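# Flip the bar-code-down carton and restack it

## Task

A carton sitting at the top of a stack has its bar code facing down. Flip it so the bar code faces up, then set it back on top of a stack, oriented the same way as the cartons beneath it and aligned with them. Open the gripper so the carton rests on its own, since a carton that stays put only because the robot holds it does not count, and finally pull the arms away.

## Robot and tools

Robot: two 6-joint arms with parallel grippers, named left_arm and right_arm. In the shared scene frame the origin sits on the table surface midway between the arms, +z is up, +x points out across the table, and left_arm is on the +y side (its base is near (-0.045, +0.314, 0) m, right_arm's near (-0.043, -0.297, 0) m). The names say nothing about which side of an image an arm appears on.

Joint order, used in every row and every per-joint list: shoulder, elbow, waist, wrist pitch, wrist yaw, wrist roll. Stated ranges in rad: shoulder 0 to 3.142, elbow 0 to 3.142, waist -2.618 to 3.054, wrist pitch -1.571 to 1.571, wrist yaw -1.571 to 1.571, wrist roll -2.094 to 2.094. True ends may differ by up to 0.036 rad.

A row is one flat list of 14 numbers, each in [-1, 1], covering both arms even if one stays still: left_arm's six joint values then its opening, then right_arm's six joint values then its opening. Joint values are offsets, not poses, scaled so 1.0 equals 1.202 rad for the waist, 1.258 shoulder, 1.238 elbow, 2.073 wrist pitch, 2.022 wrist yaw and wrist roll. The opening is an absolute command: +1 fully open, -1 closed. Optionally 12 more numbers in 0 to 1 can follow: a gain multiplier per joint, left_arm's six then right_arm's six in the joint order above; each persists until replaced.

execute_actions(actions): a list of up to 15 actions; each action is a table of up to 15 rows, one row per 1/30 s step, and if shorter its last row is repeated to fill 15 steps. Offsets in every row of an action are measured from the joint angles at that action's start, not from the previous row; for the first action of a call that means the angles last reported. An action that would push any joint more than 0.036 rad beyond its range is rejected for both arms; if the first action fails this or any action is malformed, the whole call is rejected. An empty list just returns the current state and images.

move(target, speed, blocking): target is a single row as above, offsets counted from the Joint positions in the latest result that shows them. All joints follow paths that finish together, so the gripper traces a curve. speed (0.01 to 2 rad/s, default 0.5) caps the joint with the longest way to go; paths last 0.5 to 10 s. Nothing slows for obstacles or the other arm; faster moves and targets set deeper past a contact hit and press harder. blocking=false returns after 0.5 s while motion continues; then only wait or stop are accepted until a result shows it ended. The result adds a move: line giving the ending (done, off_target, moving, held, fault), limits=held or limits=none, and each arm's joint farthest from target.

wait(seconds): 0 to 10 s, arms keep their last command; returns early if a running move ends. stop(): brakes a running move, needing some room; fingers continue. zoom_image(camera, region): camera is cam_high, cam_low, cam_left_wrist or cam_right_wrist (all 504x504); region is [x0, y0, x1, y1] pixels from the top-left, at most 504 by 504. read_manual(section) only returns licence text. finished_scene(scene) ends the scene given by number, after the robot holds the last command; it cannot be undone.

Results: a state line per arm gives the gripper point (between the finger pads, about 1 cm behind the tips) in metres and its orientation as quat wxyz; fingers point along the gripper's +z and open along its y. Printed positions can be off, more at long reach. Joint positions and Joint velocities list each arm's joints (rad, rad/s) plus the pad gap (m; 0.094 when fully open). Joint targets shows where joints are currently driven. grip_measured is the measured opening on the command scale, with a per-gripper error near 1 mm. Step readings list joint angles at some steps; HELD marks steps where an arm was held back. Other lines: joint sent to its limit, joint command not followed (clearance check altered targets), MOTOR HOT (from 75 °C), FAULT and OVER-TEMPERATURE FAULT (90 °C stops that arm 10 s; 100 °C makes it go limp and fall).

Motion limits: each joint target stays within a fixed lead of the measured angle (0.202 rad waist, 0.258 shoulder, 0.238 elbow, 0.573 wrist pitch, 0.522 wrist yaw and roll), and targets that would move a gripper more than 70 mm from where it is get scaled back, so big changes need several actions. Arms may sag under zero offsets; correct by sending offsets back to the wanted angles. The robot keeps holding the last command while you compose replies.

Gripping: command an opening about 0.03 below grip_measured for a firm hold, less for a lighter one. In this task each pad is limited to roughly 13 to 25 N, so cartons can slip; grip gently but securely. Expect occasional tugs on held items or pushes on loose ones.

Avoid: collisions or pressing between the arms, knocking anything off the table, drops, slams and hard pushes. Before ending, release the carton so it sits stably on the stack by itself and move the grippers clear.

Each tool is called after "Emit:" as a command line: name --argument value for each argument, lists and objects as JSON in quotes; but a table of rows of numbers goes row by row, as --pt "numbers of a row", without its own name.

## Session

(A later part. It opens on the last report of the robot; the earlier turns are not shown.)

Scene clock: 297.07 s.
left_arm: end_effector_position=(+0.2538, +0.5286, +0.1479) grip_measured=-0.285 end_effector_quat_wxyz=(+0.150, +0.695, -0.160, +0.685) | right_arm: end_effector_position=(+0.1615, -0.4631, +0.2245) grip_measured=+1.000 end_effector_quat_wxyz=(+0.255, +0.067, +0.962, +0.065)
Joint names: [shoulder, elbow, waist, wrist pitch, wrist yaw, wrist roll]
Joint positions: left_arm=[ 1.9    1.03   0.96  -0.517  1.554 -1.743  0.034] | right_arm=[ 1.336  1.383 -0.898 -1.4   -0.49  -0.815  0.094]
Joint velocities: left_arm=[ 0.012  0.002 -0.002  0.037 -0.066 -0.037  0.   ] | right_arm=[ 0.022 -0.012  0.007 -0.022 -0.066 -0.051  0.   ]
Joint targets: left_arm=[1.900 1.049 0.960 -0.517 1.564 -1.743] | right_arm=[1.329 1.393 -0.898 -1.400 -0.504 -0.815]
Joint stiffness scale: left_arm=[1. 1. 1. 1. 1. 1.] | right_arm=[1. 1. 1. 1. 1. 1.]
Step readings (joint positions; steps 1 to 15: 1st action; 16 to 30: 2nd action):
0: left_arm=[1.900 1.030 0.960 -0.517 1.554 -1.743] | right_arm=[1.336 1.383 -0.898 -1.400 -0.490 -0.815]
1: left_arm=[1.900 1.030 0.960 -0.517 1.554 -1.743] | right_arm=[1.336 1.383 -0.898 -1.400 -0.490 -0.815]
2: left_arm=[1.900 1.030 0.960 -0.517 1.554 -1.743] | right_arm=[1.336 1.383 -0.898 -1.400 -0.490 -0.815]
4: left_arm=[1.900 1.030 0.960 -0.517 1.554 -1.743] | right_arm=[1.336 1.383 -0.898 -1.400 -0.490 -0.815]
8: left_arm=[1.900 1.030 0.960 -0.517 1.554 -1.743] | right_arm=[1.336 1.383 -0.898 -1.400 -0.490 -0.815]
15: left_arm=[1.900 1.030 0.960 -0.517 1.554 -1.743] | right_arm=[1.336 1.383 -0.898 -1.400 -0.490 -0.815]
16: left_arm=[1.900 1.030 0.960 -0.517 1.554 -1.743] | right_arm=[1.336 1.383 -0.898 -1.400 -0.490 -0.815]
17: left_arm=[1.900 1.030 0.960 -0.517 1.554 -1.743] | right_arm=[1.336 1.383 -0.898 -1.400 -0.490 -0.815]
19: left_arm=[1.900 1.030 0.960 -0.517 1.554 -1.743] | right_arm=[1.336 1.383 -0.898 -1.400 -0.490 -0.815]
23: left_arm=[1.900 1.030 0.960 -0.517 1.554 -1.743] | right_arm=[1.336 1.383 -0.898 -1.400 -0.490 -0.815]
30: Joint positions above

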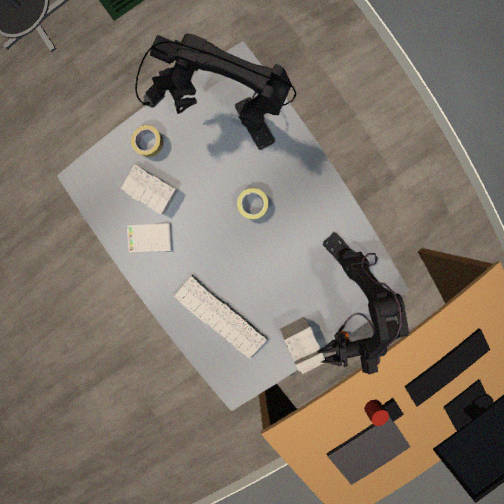

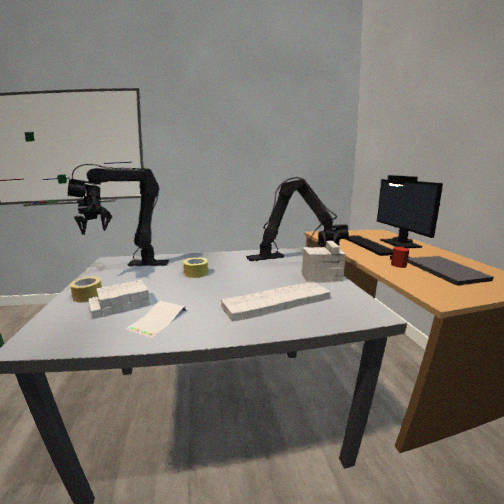

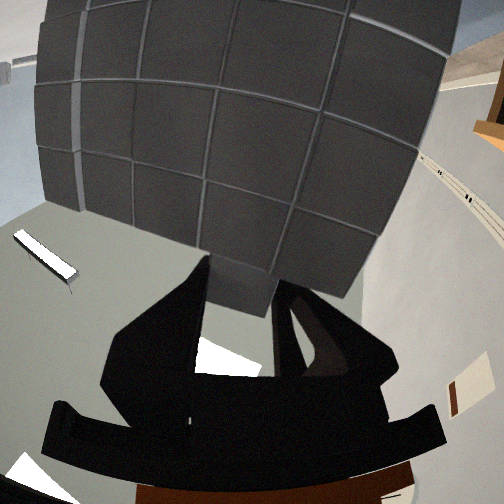

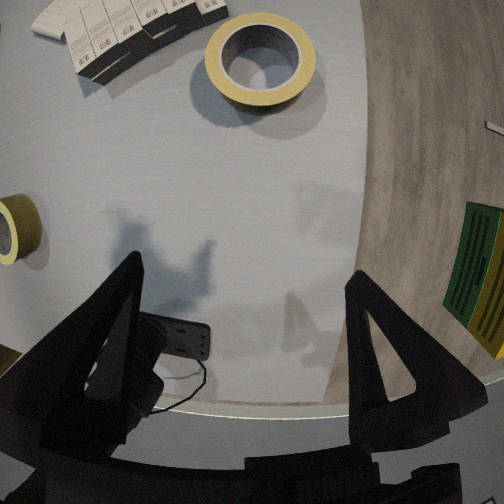

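Emit:
execute_actions --actions '[[[0,0.025,0,0,0.005,0,-0.05,-0.006,0.008,0,0,-0.007,0,1]]]'

Scene clock: 316.47 s.
left_arm: end_effector_position=(+0.2538, +0.5286, +0.1479) grip_measured=-0.052 end_effector_quat_wxyz=(+0.150, +0.695, -0.160, +0.685) | right_arm: end_effector_position=(+0.1615, -0.4631, +0.2245) grip_measured=+1.000 end_effector_quat_wxyz=(+0.255, +0.067, +0.962, +0.065)
Joint names: [shoulder, elbow, waist, wrist pitch, wrist yaw, wrist roll]
Joint positions: left_arm=[ 1.9    1.03   0.96  -0.517  1.554 -1.743  0.045] | right_arm=[ 1.336  1.383 -0.898 -1.4   -0.49  -0.815  0.094]
Joint velocities: left_arm=[-0.012  0.002 -0.022 -0.007 -0.037 -0.066 -0.   ] | right_arm=[ 0.007 -0.017  0.007 -0.037 -0.007  0.007  0.   ]
Joint targets: left_arm=[1.900 1.061 0.960 -0.517 1.564 -1.743] | right_arm=[1.329 1.393 -0.898 -1.400 -0.504 -0.815]
Joint stiffness scale: left_arm=[1. 1. 1. 1. 1. 1.] | right_arm=[1. 1. 1. 1. 1. 1.]
Step readings (joint positions):
0: left_arm=[1.900 1.030 0.960 -0.517 1.554 -1.743] | right_arm=[1.336 1.383 -0.898 -1.400 -0.490 -0.815]
1: left_arm=[1.900 1.030 0.960 -0.517 1.554 -1.743] | right_arm=[1.336 1.383 -0.898 -1.400 -0.490 -0.815]
2: left_arm=[1.900 1.030 0.960 -0.517 1.554 -1.743] | right_arm=[1.336 1.383 -0.898 -1.400 -0.490 -0.815]
4: left_arm=[1.900 1.030 0.960 -0.517 1.554 -1.743] | right_arm=[1.336 1.383 -0.898 -1.400 -0.490 -0.815]
8: left_arm=[1.900 1.030 0.960 -0.517 1.554 -1.743] | right_arm=[1.336 1.383 -0.898 -1.400 -0.490 -0.815]
15: Joint positions above

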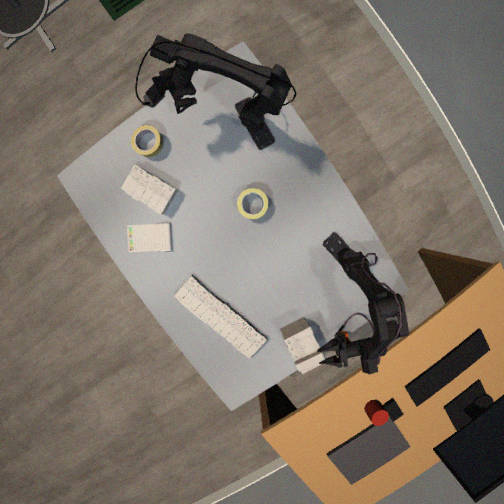

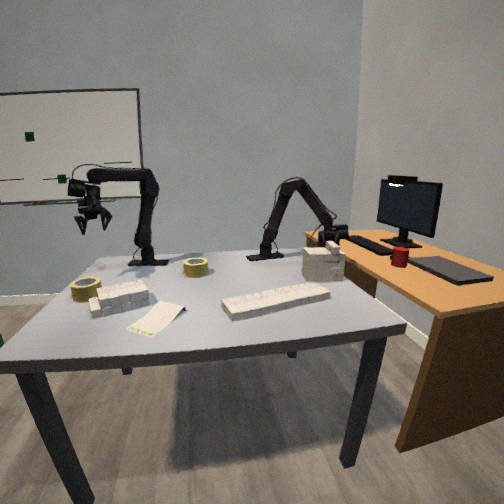

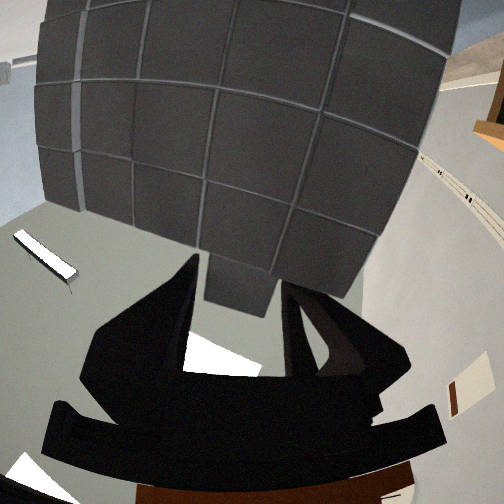

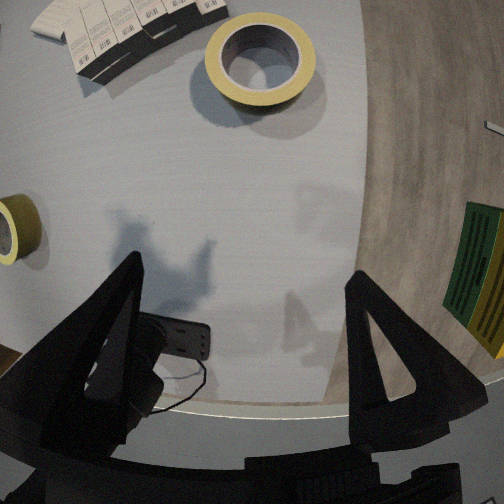

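Emit:
execute_actions --actions '[[[0,0.030,0,0,0.005,0,-0.05,-0.006,0.008,0,0,-0.007,0,1],[0,0.033,0,0,0.005,0,-0.05,-0.006,0.008,0,0,-0.007,0,1],[0,0.036,0,0,0.005,0,-0.05,-0.006,0.008,0,0,-0.007,0,1],[0,0.039,0,0,0.005,0,-0.05,-0.006,0.008,0,0,-0.007,0,1],[0,0.042,0,0,0.005,0,-0.05,-0.006,0.008,0,0,-0.007,0,1]]]'

Scene clock: 323.20 s.
left_arm: end_effector_position=(+0.2557, +0.5325, +0.1522) grip_measured=-0.052 end_effector_quat_wxyz=(+0.143, +0.693, -0.167, +0.686) | right_arm: end_effector_position=(+0.1615, -0.4631, +0.2245) grip_measured=+1.000 end_effector_quat_wxyz=(+0.255, +0.067, +0.962, +0.065)
Joint names: [shoulder, elbow, waist, wrist pitch, wrist yaw, wrist roll]
Joint positions: left_arm=[ 1.9    1.05   0.96  -0.517  1.554 -1.743  0.045] | right_arm=[ 1.336  1.383 -0.898 -1.4   -0.49  -0.815  0.094]
Joint velocities: left_arm=[ 0.007  0.007 -0.007 -0.037 -0.022  0.037  0.   ] | right_arm=[ 0.002 -0.012 -0.017  0.051  0.037  0.007  0.   ]
Joint targets: left_arm=[1.900 1.082 0.960 -0.517 1.564 -1.743] | right_arm=[1.329 1.393 -0.898 -1.400 -0.504 -0.815]
Joint stiffness scale: left_arm=[1. 1. 1. 1. 1. 1.] | right_arm=[1. 1. 1. 1. 1. 1.]
Step readings (joint positions):
0: left_arm=[1.900 1.030 0.960 -0.517 1.554 -1.743] | right_arm=[1.336 1.383 -0.898 -1.400 -0.490 -0.815]
1: left_arm=[1.900 1.030 0.960 -0.517 1.554 -1.743] | right_arm=[1.336 1.383 -0.898 -1.400 -0.490 -0.815]
2: left_arm=[1.900 1.030 0.960 -0.517 1.554 -1.743] | right_arm=[1.336 1.383 -0.898 -1.400 -0.490 -0.815]
4: left_arm=[1.900 1.031 0.960 -0.517 1.554 -1.743] | right_arm=[1.336 1.383 -0.898 -1.400 -0.490 -0.815]
8: left_arm=[1.900 1.047 0.960 -0.517 1.554 -1.743] | right_arm=[1.336 1.383 -0.898 -1.400 -0.490 -0.815]
15: Joint positions above

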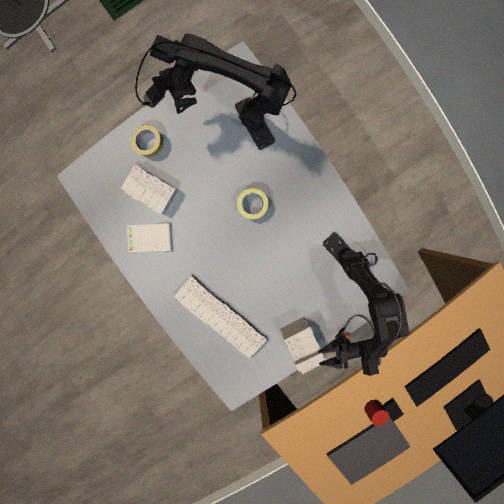

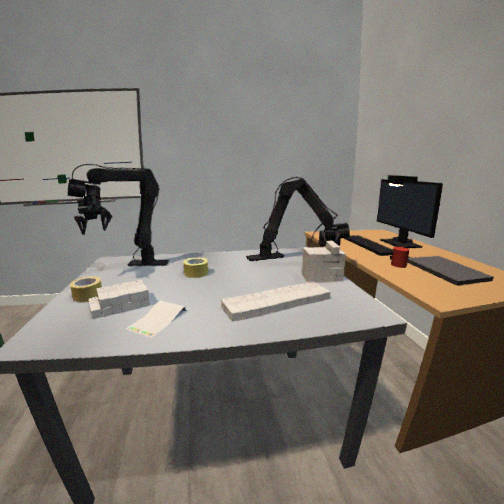

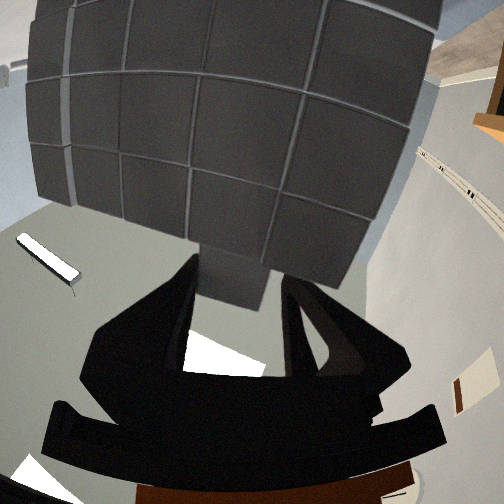

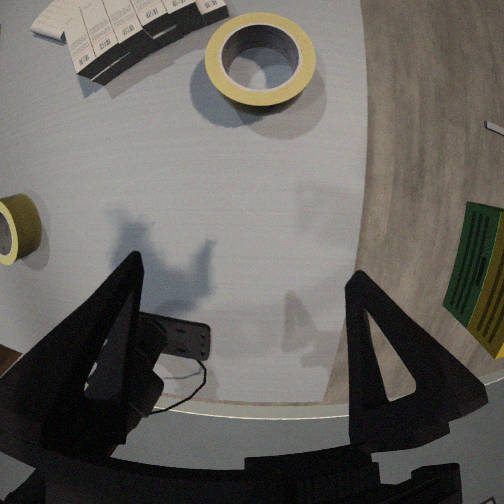

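Emit:
move --target '[0.0715,0.115,0,-0.038,0.005,0,-0.05, -0.006,0.008,0,0,-0.007,0,1]' --speed 0.08

Emit:
zoom_image --camera "cam_left_wrist" --region '[120, 180, 380, 400]'

Emit:
zoom_image --camera "cam_high" --region '[285, 315, 365, 395]'

Scene clock: 338.67 s.
left_arm: end_effector_position=(+0.2650, +0.5520, +0.1491) grip_measured=-0.052 end_effector_quat_wxyz=(+0.154, +0.696, -0.157, +0.684) | right_arm: end_effector_position=(+0.1610, -0.4635, +0.2242) grip_measured=+1.000 end_effector_quat_wxyz=(+0.253, +0.067, +0.963, +0.063)
Joint names: [shoulder, elbow, waist, wrist pitch, wrist yaw, wrist roll]
Joint positions: left_arm=[ 1.982  1.157  0.96  -0.574  1.553 -1.743  0.045] | right_arm=[ 1.336  1.383 -0.898 -1.4   -0.486 -0.815  0.094]
Joint velocities: left_arm=[-0.002  0.012 -0.002 -0.037  0.066  0.007  0.001] | right_arm=[-0.002 -0.002 -0.027  0.022  0.037  0.022  0.   ]
Joint targets: left_arm=[1.990 1.192 0.960 -0.596 1.564 -1.743] | right_arm=[1.329 1.393 -0.898 -1.400 -0.504 -0.815]
Joint stiffness scale: left_arm=[1. 1. 1. 1. 1. 1.] | right_arm=[1. 1. 1. 1. 1. 1.]
move: off_target (left_arm); limits=none; left_arm: farthest joint: the elbow, 0.035 radians from its target (0.143 radians at the start); right_arm: farthest joint: the wrist yaw, 0.018 radians from its target (0.014 radians at the start)

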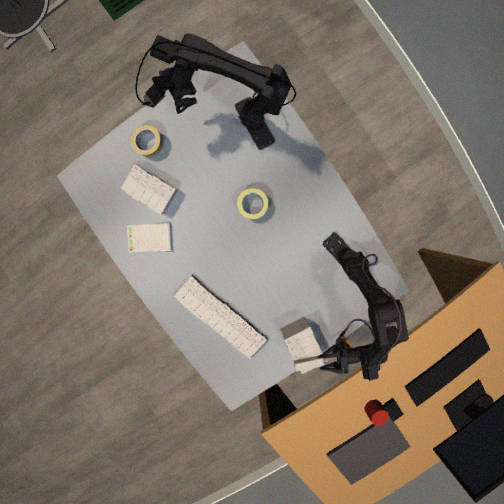

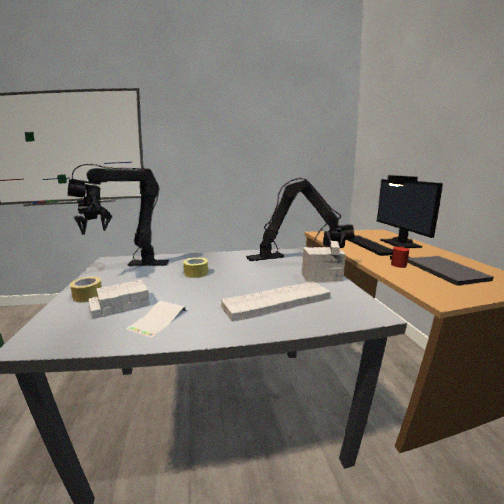

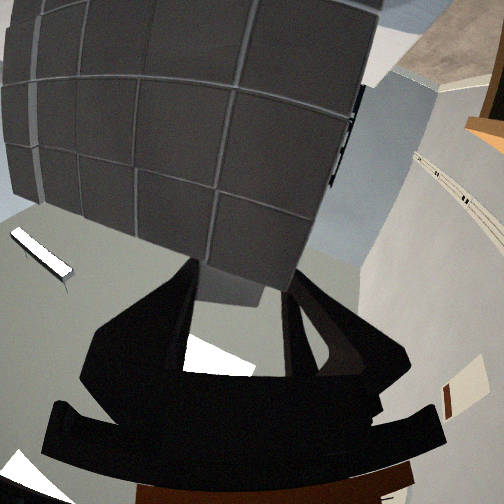

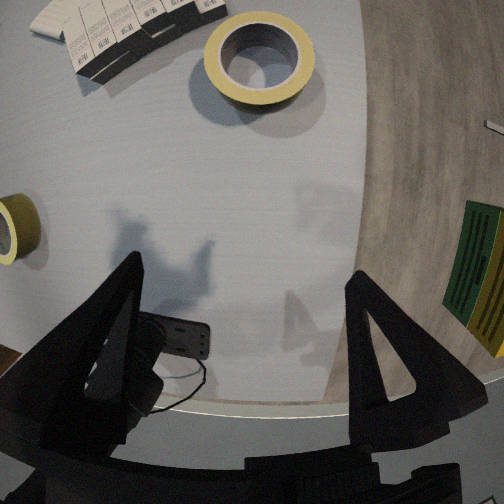

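Region (120, 180, 380, 400) of cam_left_wrist's 504x504 image, scaled by 1.938, with more detail than that image has; it fills the top 426 rows of this view, and the rest is white.

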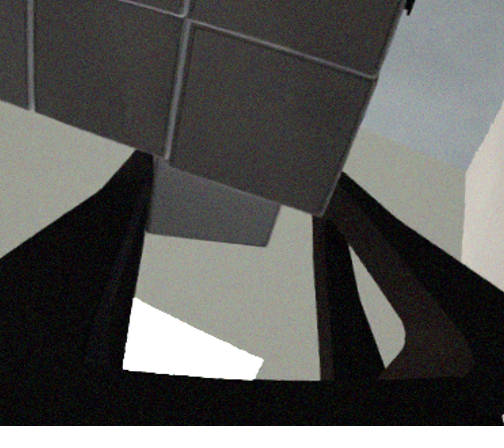

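Region (285, 315, 365, 395) of cam_high's 504x504 image, scaled by 6.300, with more detail than that image has.

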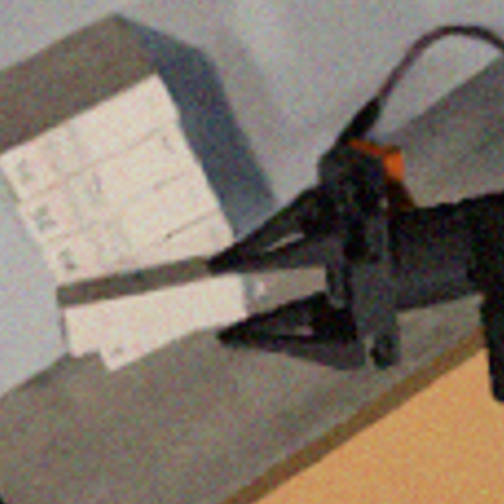

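Emit:
execute_actions --actions '[[[0.010,0.025,0,0,0.005,0,-0.05,-0.006,0.008,0,0,-0.007,0,1],[0.012,0.025,0,0,0.005,0,-0.05,-0.006,0.008,0,0,-0.007,0,1],[0.014,0.025,0,0,0.005,0,-0.05,-0.006,0.008,0,0,-0.007,0,1],[0.015,0.025,0,0,0.005,0,-0.05,-0.006,0.008,0,0,-0.007,0,1]]]'

Scene clock: 354.17 s.
left_arm: end_effector_position=(+0.2651, +0.5523, +0.1448) grip_measured=-0.052 end_effector_quat_wxyz=(+0.158, +0.697, -0.152, +0.683) | right_arm: end_effector_position=(+0.1610, -0.4635, +0.2242) grip_measured=+1.000 end_effector_quat_wxyz=(+0.253, +0.067, +0.963, +0.063)
Joint names: [shoulder, elbow, waist, wrist pitch, wrist yaw, wrist roll]
Joint positions: left_arm=[ 1.995  1.157  0.96  -0.574  1.553 -1.743  0.045] | right_arm=[ 1.336  1.383 -0.898 -1.4   -0.486 -0.815  0.094]
Joint velocities: left_arm=[ 0.002 -0.017  0.012 -0.125 -0.022 -0.007 -0.   ] | right_arm=[-0.007 -0.017 -0.007  0.125 -0.022  0.051  0.   ]
Joint targets: left_arm=[2.001 1.188 0.960 -0.574 1.563 -1.743] | right_arm=[1.329 1.393 -0.898 -1.400 -0.500 -0.815]
Joint stiffness scale: left_arm=[1. 1. 1. 1. 1. 1.] | right_arm=[1. 1. 1. 1. 1. 1.]
Step readings (joint positions):
0: left_arm=[1.982 1.157 0.960 -0.574 1.553 -1.743] | right_arm=[1.336 1.383 -0.898 -1.400 -0.486 -0.815]
1: left_arm=[1.982 1.157 0.960 -0.574 1.553 -1.743] | right_arm=[1.336 1.383 -0.898 -1.400 -0.486 -0.815]
2: left_arm=[1.982 1.157 0.960 -0.574 1.553 -1.743] | right_arm=[1.336 1.383 -0.898 -1.400 -0.486 -0.815]
4: left_arm=[1.983 1.157 0.960 -0.574 1.553 -1.743] | right_arm=[1.336 1.383 -0.898 -1.400 -0.486 -0.815]
8: left_arm=[1.992 1.157 0.960 -0.574 1.553 -1.743] | right_arm=[1.336 1.383 -0.898 -1.400 -0.486 -0.815]
15: Joint positions above

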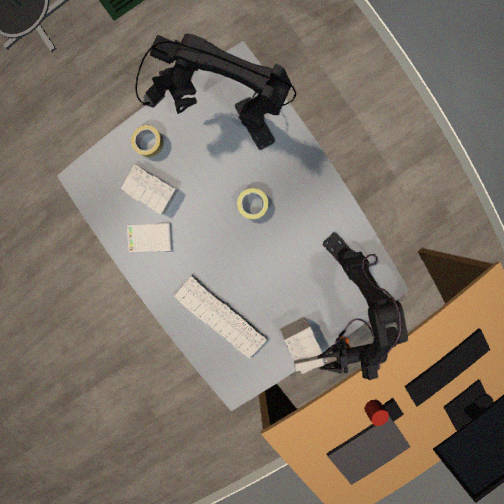

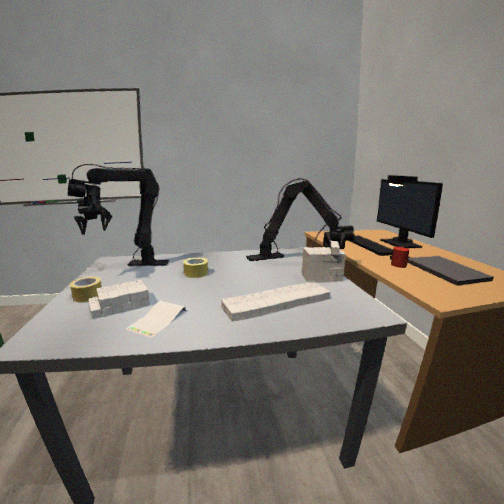

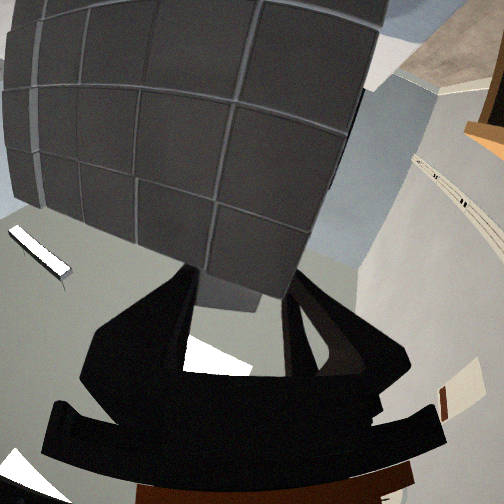

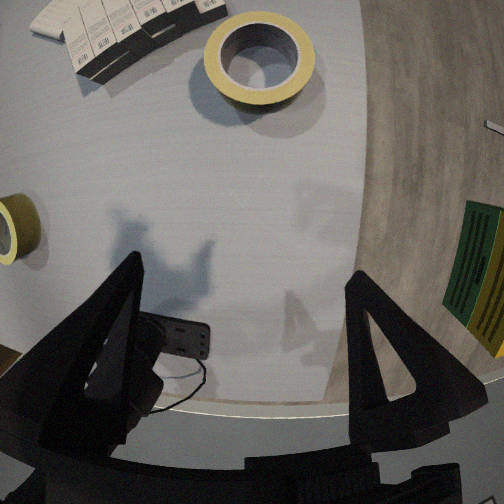

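Emit:
execute_actions --actions '[[[0,0.02,0,0,0.005,0,-0.08,-0.006,0.008,0,0,-0.007,0,1],[0,0.02,0,0,0.005,0,-0.11,-0.006,0.008,0,0,-0.007,0,1],[0,0.02,0,0,0.005,0,-0.14,-0.006,0.008,0,0,-0.007,0,1],[0,0.02,0,0,0.005,0,-0.17,-0.006,0.008,0,0,-0.007,0,1],[0,0.02,0,0,0.005,0,-0.20,-0.006,0.008,0,0,-0.007,0,1],[0,0.02,0,0,0.005,0,-0.23,-0.006,0.008,0,0,-0.007,0,1],[0,0.02,0,0,0.005,0,-0.26,-0.006,0.008,0,0,-0.007,0,1],[0,0.02,0,0,0.005,0,-0.29,-0.006,0.008,0,0,-0.007,0,1],[0,0.02,0,0,0.005,0,-0.32,-0.006,0.008,0,0,-0.007,0,1],[0,0.02,0,0,0.005,0,-0.35,-0.006,0.008,0,0,-0.007,0,1],[0,0.02,0,0,0.005,0,-0.38,-0.006,0.008,0,0,-0.007,0,1],[0,0.02,0,0,0.005,0,-0.41,-0.006,0.008,0,0,-0.007,0,1],[0,0.02,0,0,0.005,0,-0.44,-0.006,0.008,0,0,-0.007,0,1]],[[0,0.02,0,0,0.005,0,-0.44,-0.006,0.008,0,0,-0.007,0,1]]]'

Emit:
zoom_image --camera "cam_high" --region '[285, 315, 365, 395]'

Scene clock: 366.50 s.
left_arm: end_effector_position=(+0.2651, +0.5523, +0.1448) grip_measured=-0.336 end_effector_quat_wxyz=(+0.158, +0.697, -0.152, +0.683) | right_arm: end_effector_position=(+0.1610, -0.4635, +0.2242) grip_measured=+1.000 end_effector_quat_wxyz=(+0.253, +0.067, +0.963, +0.063)
Joint names: [shoulder, elbow, waist, wrist pitch, wrist yaw, wrist roll]
Joint positions: left_arm=[ 1.995  1.157  0.96  -0.574  1.553 -1.743  0.031] | right_arm=[ 1.336  1.383 -0.898 -1.4   -0.486 -0.815  0.094]
Joint velocities: left_arm=[-0.002 -0.012 -0.007 -0.037 -0.051  0.037  0.   ] | right_arm=[ 0.007  0.002  0.002 -0.051  0.022  0.007  0.   ]
Joint targets: left_arm=[1.995 1.182 0.960 -0.574 1.563 -1.743] | right_arm=[1.329 1.393 -0.898 -1.400 -0.500 -0.815]
Joint stiffness scale: left_arm=[1. 1. 1. 1. 1. 1.] | right_arm=[1. 1. 1. 1. 1. 1.]
Step readings (joint positions; steps 1 to 15: 1st action; 16 to 30: 2nd action):
0: left_arm=[1.995 1.157 0.960 -0.574 1.553 -1.743] | right_arm=[1.336 1.383 -0.898 -1.400 -0.486 -0.815]
1: left_arm=[1.995 1.157 0.960 -0.574 1.553 -1.743] | right_arm=[1.336 1.383 -0.898 -1.400 -0.486 -0.815]
2: left_arm=[1.995 1.157 0.960 -0.574 1.553 -1.743] | right_arm=[1.336 1.383 -0.898 -1.400 -0.486 -0.815]
4: left_arm=[1.995 1.157 0.960 -0.574 1.553 -1.743] | right_arm=[1.336 1.383 -0.898 -1.400 -0.486 -0.815]
8: left_arm=[1.995 1.157 0.960 -0.574 1.553 -1.743] | right_arm=[1.336 1.383 -0.898 -1.400 -0.486 -0.815]
15: left_arm=[1.995 1.157 0.960 -0.574 1.553 -1.743] | right_arm=[1.336 1.383 -0.898 -1.400 -0.486 -0.815]
16: left_arm=[1.995 1.157 0.960 -0.574 1.553 -1.743] | right_arm=[1.336 1.383 -0.898 -1.400 -0.486 -0.815]
17: left_arm=[1.995 1.157 0.960 -0.574 1.553 -1.743] | right_arm=[1.336 1.383 -0.898 -1.400 -0.486 -0.815]
19: left_arm=[1.995 1.157 0.960 -0.574 1.553 -1.743] | right_arm=[1.336 1.383 -0.898 -1.400 -0.486 -0.815]
23: left_arm=[1.995 1.157 0.960 -0.574 1.553 -1.743] | right_arm=[1.336 1.383 -0.898 -1.400 -0.486 -0.815]
30: Joint positions above

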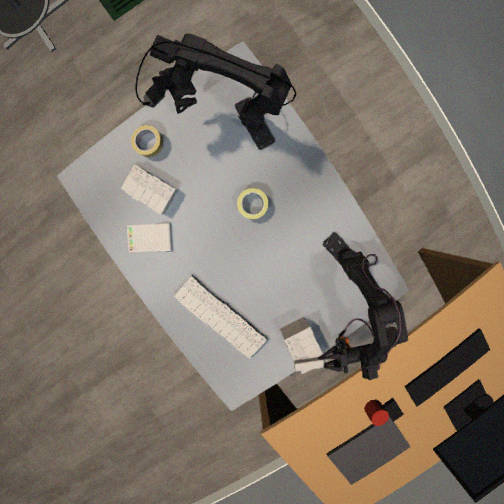

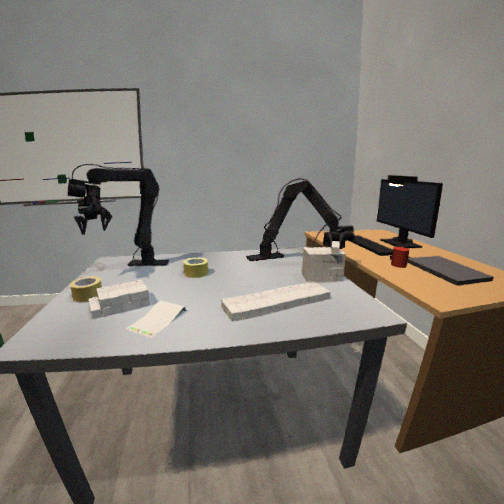

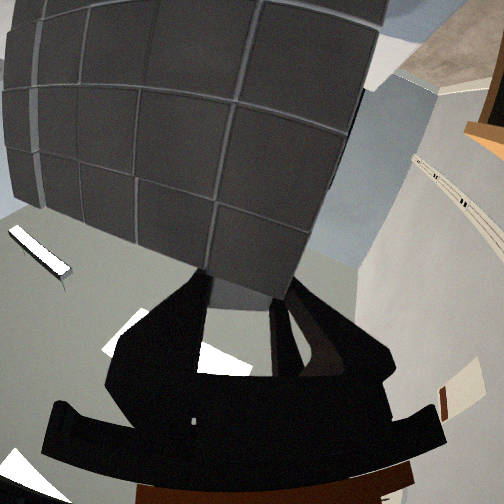

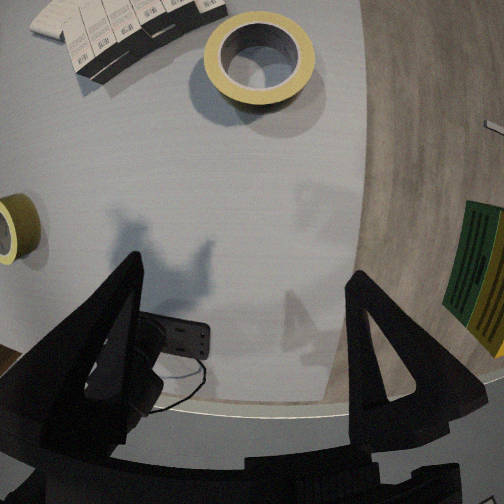

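Region (285, 315, 365, 395) of cam_high's 504x504 image, scaled by 6.300, with more detail than that image has.

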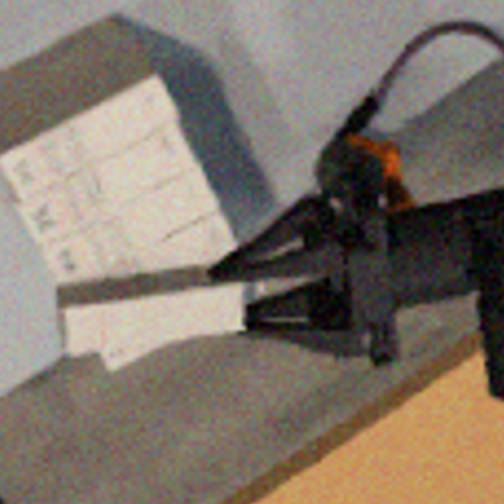

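Emit:
move --target '[-0.120,0.166,0,-0.156,0.005,0,-0.44, -0.006,0.008,0,0,-0.007,0,1]' --speed 0.2

Emit:
zoom_image --camera "cam_low" --region '[270, 170, 390, 290]'

Scene clock: 377.07 s.
left_arm: end_effector_position=(+0.2659, +0.5541, +0.2193) grip_measured=-0.336 end_effector_quat_wxyz=(+0.161, +0.702, -0.148, +0.678) | right_arm: end_effector_position=(+0.1605, -0.4639, +0.2238) grip_measured=+1.000 end_effector_quat_wxyz=(+0.252, +0.067, +0.963, +0.062)
Joint names: [shoulder, elbow, waist, wrist pitch, wrist yaw, wrist roll]
Joint positions: left_arm=[ 1.876  1.328  0.96  -0.875  1.541 -1.743  0.031] | right_arm=[ 1.336  1.383 -0.898 -1.4   -0.482 -0.815  0.094]
Joint velocities: left_arm=[-0.007  0.007 -0.007 -0.081  0.051 -0.051 -0.002] | right_arm=[-0.012 -0.007 -0.002 -0.037 -0.022  0.037  0.   ]
Joint targets: left_arm=[1.844 1.362 0.960 -0.897 1.563 -1.743] | right_arm=[1.329 1.393 -0.898 -1.400 -0.500 -0.815]
Joint stiffness scale: left_arm=[1. 1. 1. 1. 1. 1.] | right_arm=[1. 1. 1. 1. 1. 1.]
move: off_target (left_arm); limits=none; left_arm: farthest joint: the elbow, 0.035 radians from its target (0.205 radians at the start); right_arm: farthest joint: the wrist yaw, 0.019 radians from its target (0.014 radians at the start)

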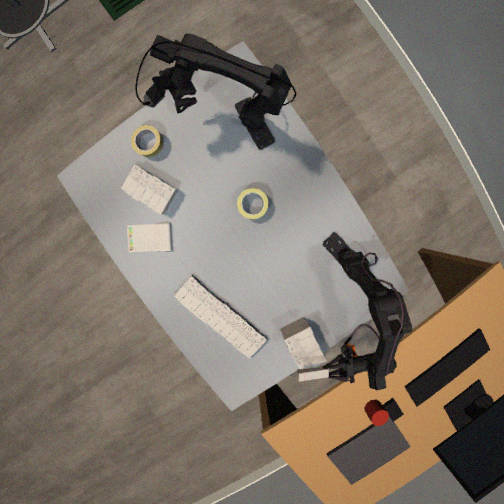

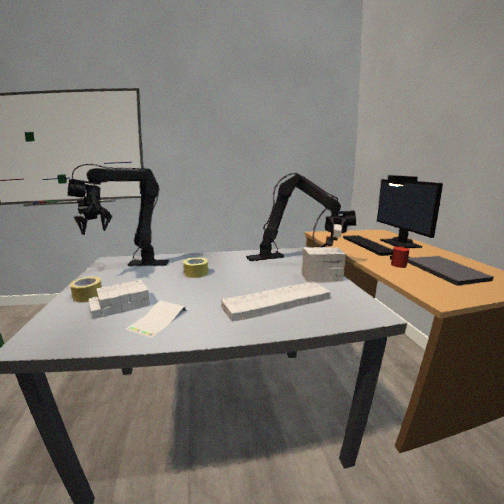

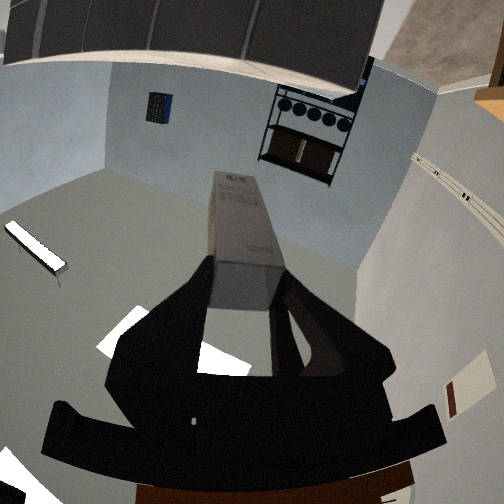

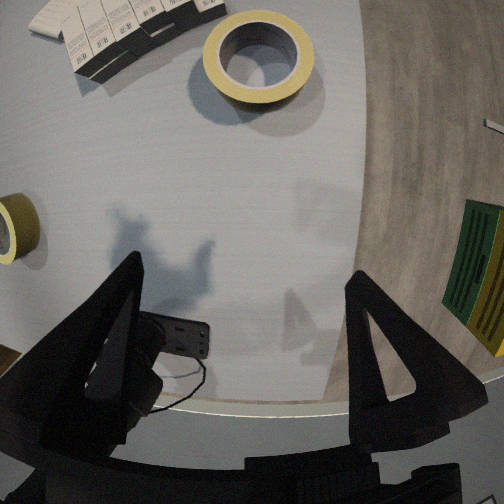

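Region (270, 170, 390, 290) of cam_low's 504x504 image, scaled by 4.200, with more detail than that image has.

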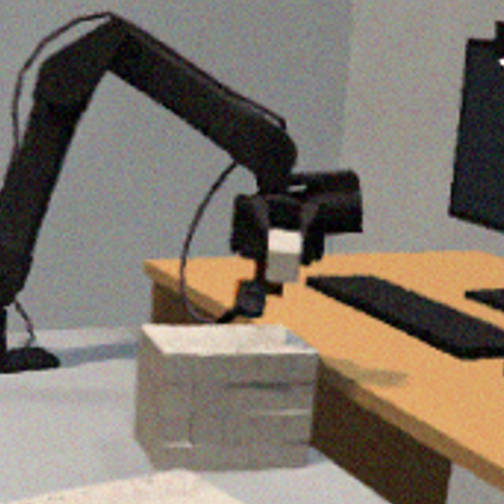

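Emit:
move --target '[-0.345,-0.613,-0.037,0.855,-0.165,0.868,-0.44, -0.006,0.008,0,0,-0.007,0,1]' --speed 0.6

Emit:
zoom_image --camera "cam_low" --region '[270, 170, 390, 290]'

Emit:
zoom_image --camera "cam_high" --region '[270, 300, 390, 420]'

Scene clock: 399.67 s.
left_arm: end_effector_position=(+0.2577, +0.5215, +0.2255) grip_measured=-0.337 end_effector_quat_wxyz=(+0.702, +0.044, +0.708, -0.058) | right_arm: end_effector_position=(+0.1598, -0.4644, +0.2234) grip_measured=+1.000 end_effector_quat_wxyz=(+0.250, +0.068, +0.964, +0.061)
Joint names: [shoulder, elbow, waist, wrist pitch, wrist yaw, wrist roll]
Joint positions: left_arm=[ 1.473  0.581  0.905  0.87   1.215 -0.     0.031] | right_arm=[ 1.336  1.383 -0.898 -1.4   -0.477 -0.815  0.094]
Joint velocities: left_arm=[-0.002  0.002 -0.002 -0.022  0.007 -0.007 -0.   ] | right_arm=[-0.012 -0.002 -0.007 -0.066 -0.022 -0.022  0.   ]
Joint targets: left_arm=[1.442 0.569 0.915 0.897 1.207 0.012] | right_arm=[1.329 1.393 -0.898 -1.400 -0.496 -0.815]
Joint stiffness scale: left_arm=[1. 1. 1. 1. 1. 1.] | right_arm=[1. 1. 1. 1. 1. 1.]
move: off_target (left_arm); limits=none; left_arm: farthest joint: the shoulder, 0.031 radians from its target (0.434 radians at the start); right_arm: farthest joint: the wrist yaw, 0.020 radians from its target (0.015 radians at the start)

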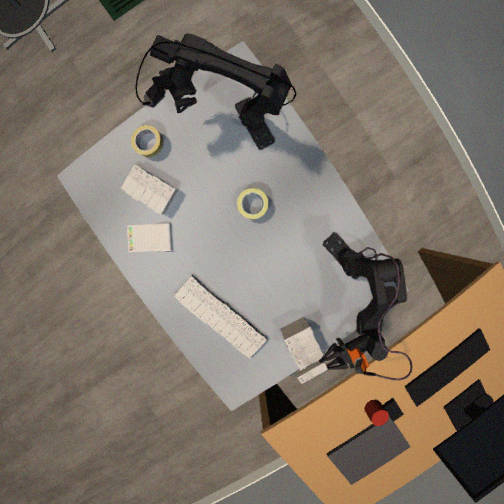

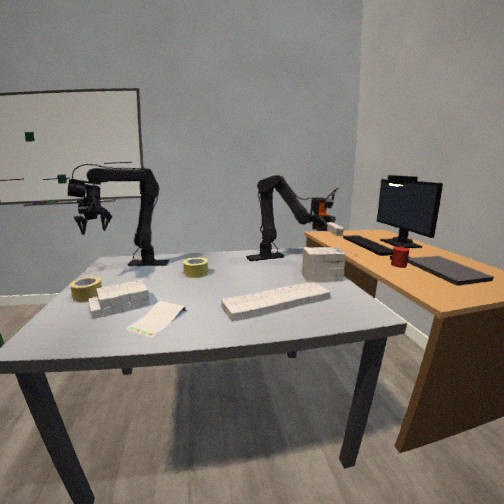

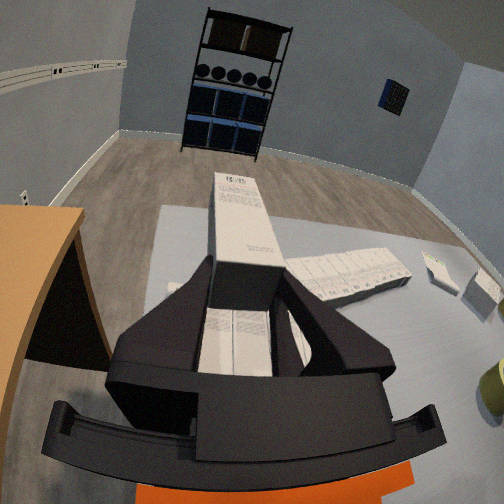

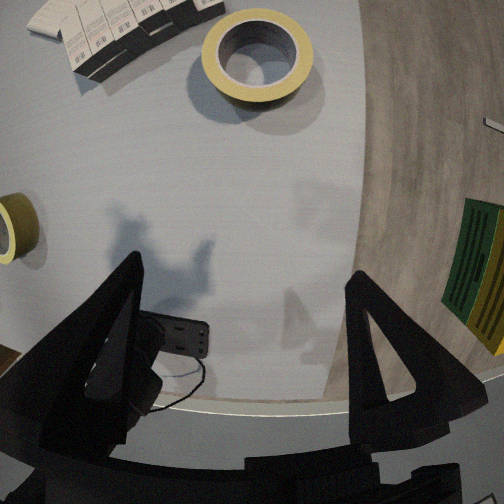

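Region (270, 170, 390, 290) of cam_low's 504x504 image, scaled by 4.200, with more detail than that image has.

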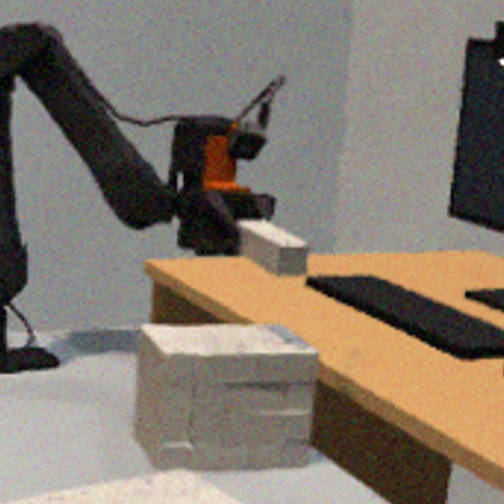

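Region (270, 300, 390, 420) of cam_high's 504x504 image, scaled by 4.200, with more detail than that image has.

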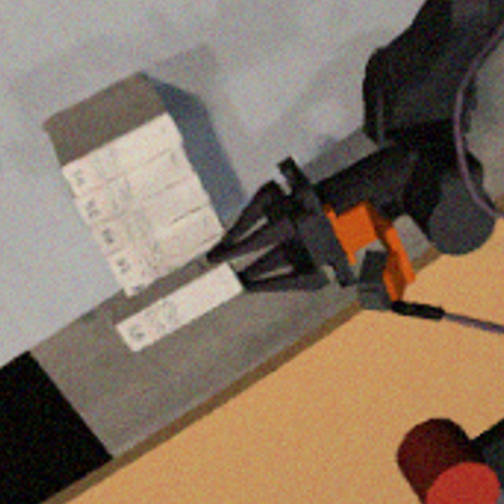

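Emit:
move --target '[0.186,-0.096,0.026,0.185,0.011,0,-0.44, -0.006,0.008,0,0,-0.007,0,1]' --speed 0.25

Emit:
zoom_image --camera "cam_left_wrist" --region '[120, 150, 380, 390]'

Emit:
zoom_image --camera "cam_high" --region '[275, 315, 355, 395]'

Emit:
zoom_image --camera "cam_low" --region '[290, 200, 370, 280]'

Scene clock: 411.87 s.
left_arm: end_effector_position=(+0.2530, +0.5241, +0.1713) grip_measured=-0.337 end_effector_quat_wxyz=(+0.706, +0.051, +0.705, -0.047) | right_arm: end_effector_position=(+0.1594, -0.4648, +0.2231) grip_measured=+1.000 end_effector_quat_wxyz=(+0.249, +0.068, +0.964, +0.059)
Joint names: [shoulder, elbow, waist, wrist pitch, wrist yaw, wrist roll]
Joint positions: left_arm=[1.699 0.477 0.924 1.227 1.228 0.001 0.031] | right_arm=[ 1.336  1.383 -0.898 -1.4   -0.473 -0.815  0.094]
Joint velocities: left_arm=[-0.002 -0.007 -0.037  0.022 -0.037  0.022 -0.001] | right_arm=[-0.017 -0.012 -0.002  0.022  0.007  0.051  0.   ]
Joint targets: left_arm=[1.707 0.462 0.936 1.254 1.237 0.000] | right_arm=[1.329 1.393 -0.898 -1.400 -0.491 -0.815]
Joint stiffness scale: left_arm=[1. 1. 1. 1. 1. 1.] | right_arm=[1. 1. 1. 1. 1. 1.]
move: off_target (left_arm); limits=none; left_arm: farthest joint: the wrist pitch, 0.027 radians from its target (0.383 radians at the start); right_arm: farthest joint: the wrist yaw, 0.018 radians from its target (0.015 radians at the start)

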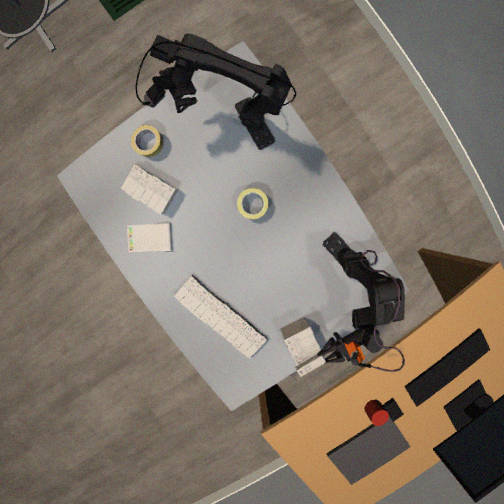

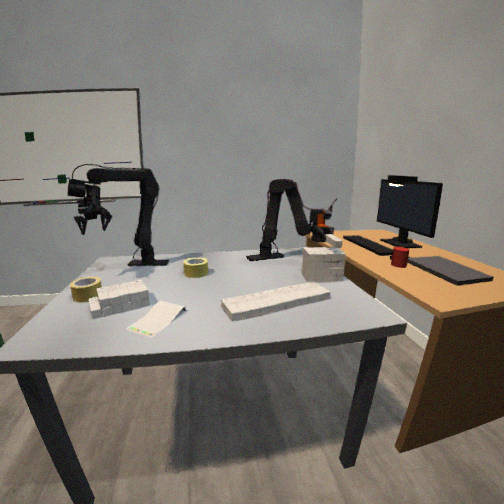

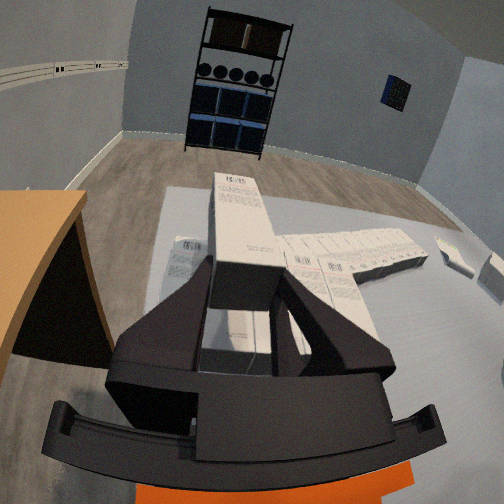

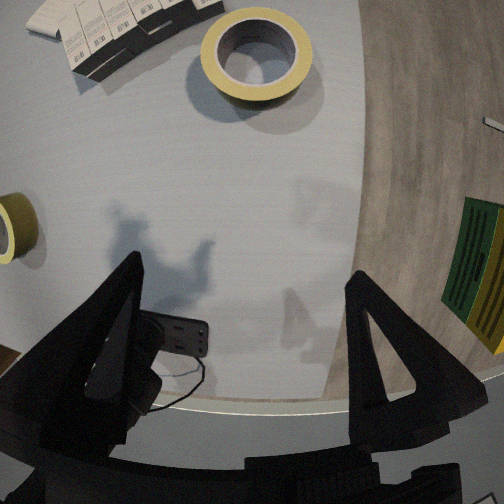

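Region (120, 150, 380, 390) of cam_left_wrist's 504x504 image, scaled by 1.938, with more detail than that image has; it fills the top 465 rows of this view, and the rest is white.

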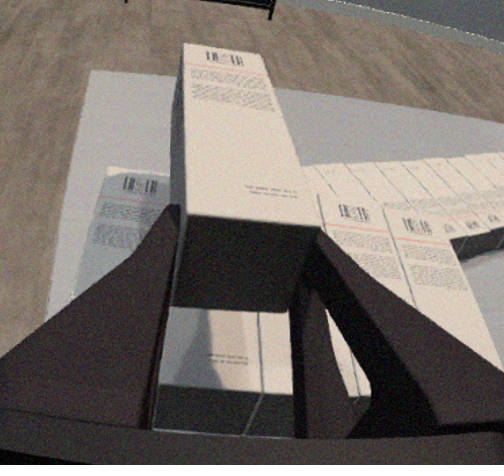

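Region (275, 315, 355, 395) of cam_high's 504x504 image, scaled by 6.300, with more detail than that image has.

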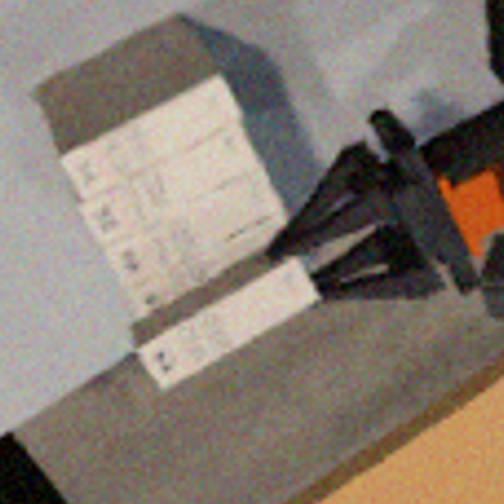

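Region (290, 200, 370, 280) of cam_low's 504x504 image, scaled by 6.300, with more detail than that image has.

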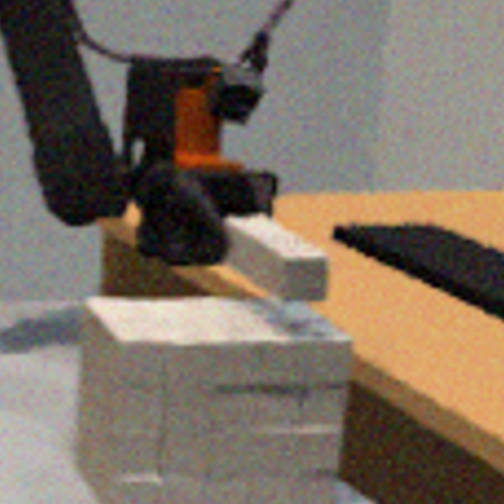

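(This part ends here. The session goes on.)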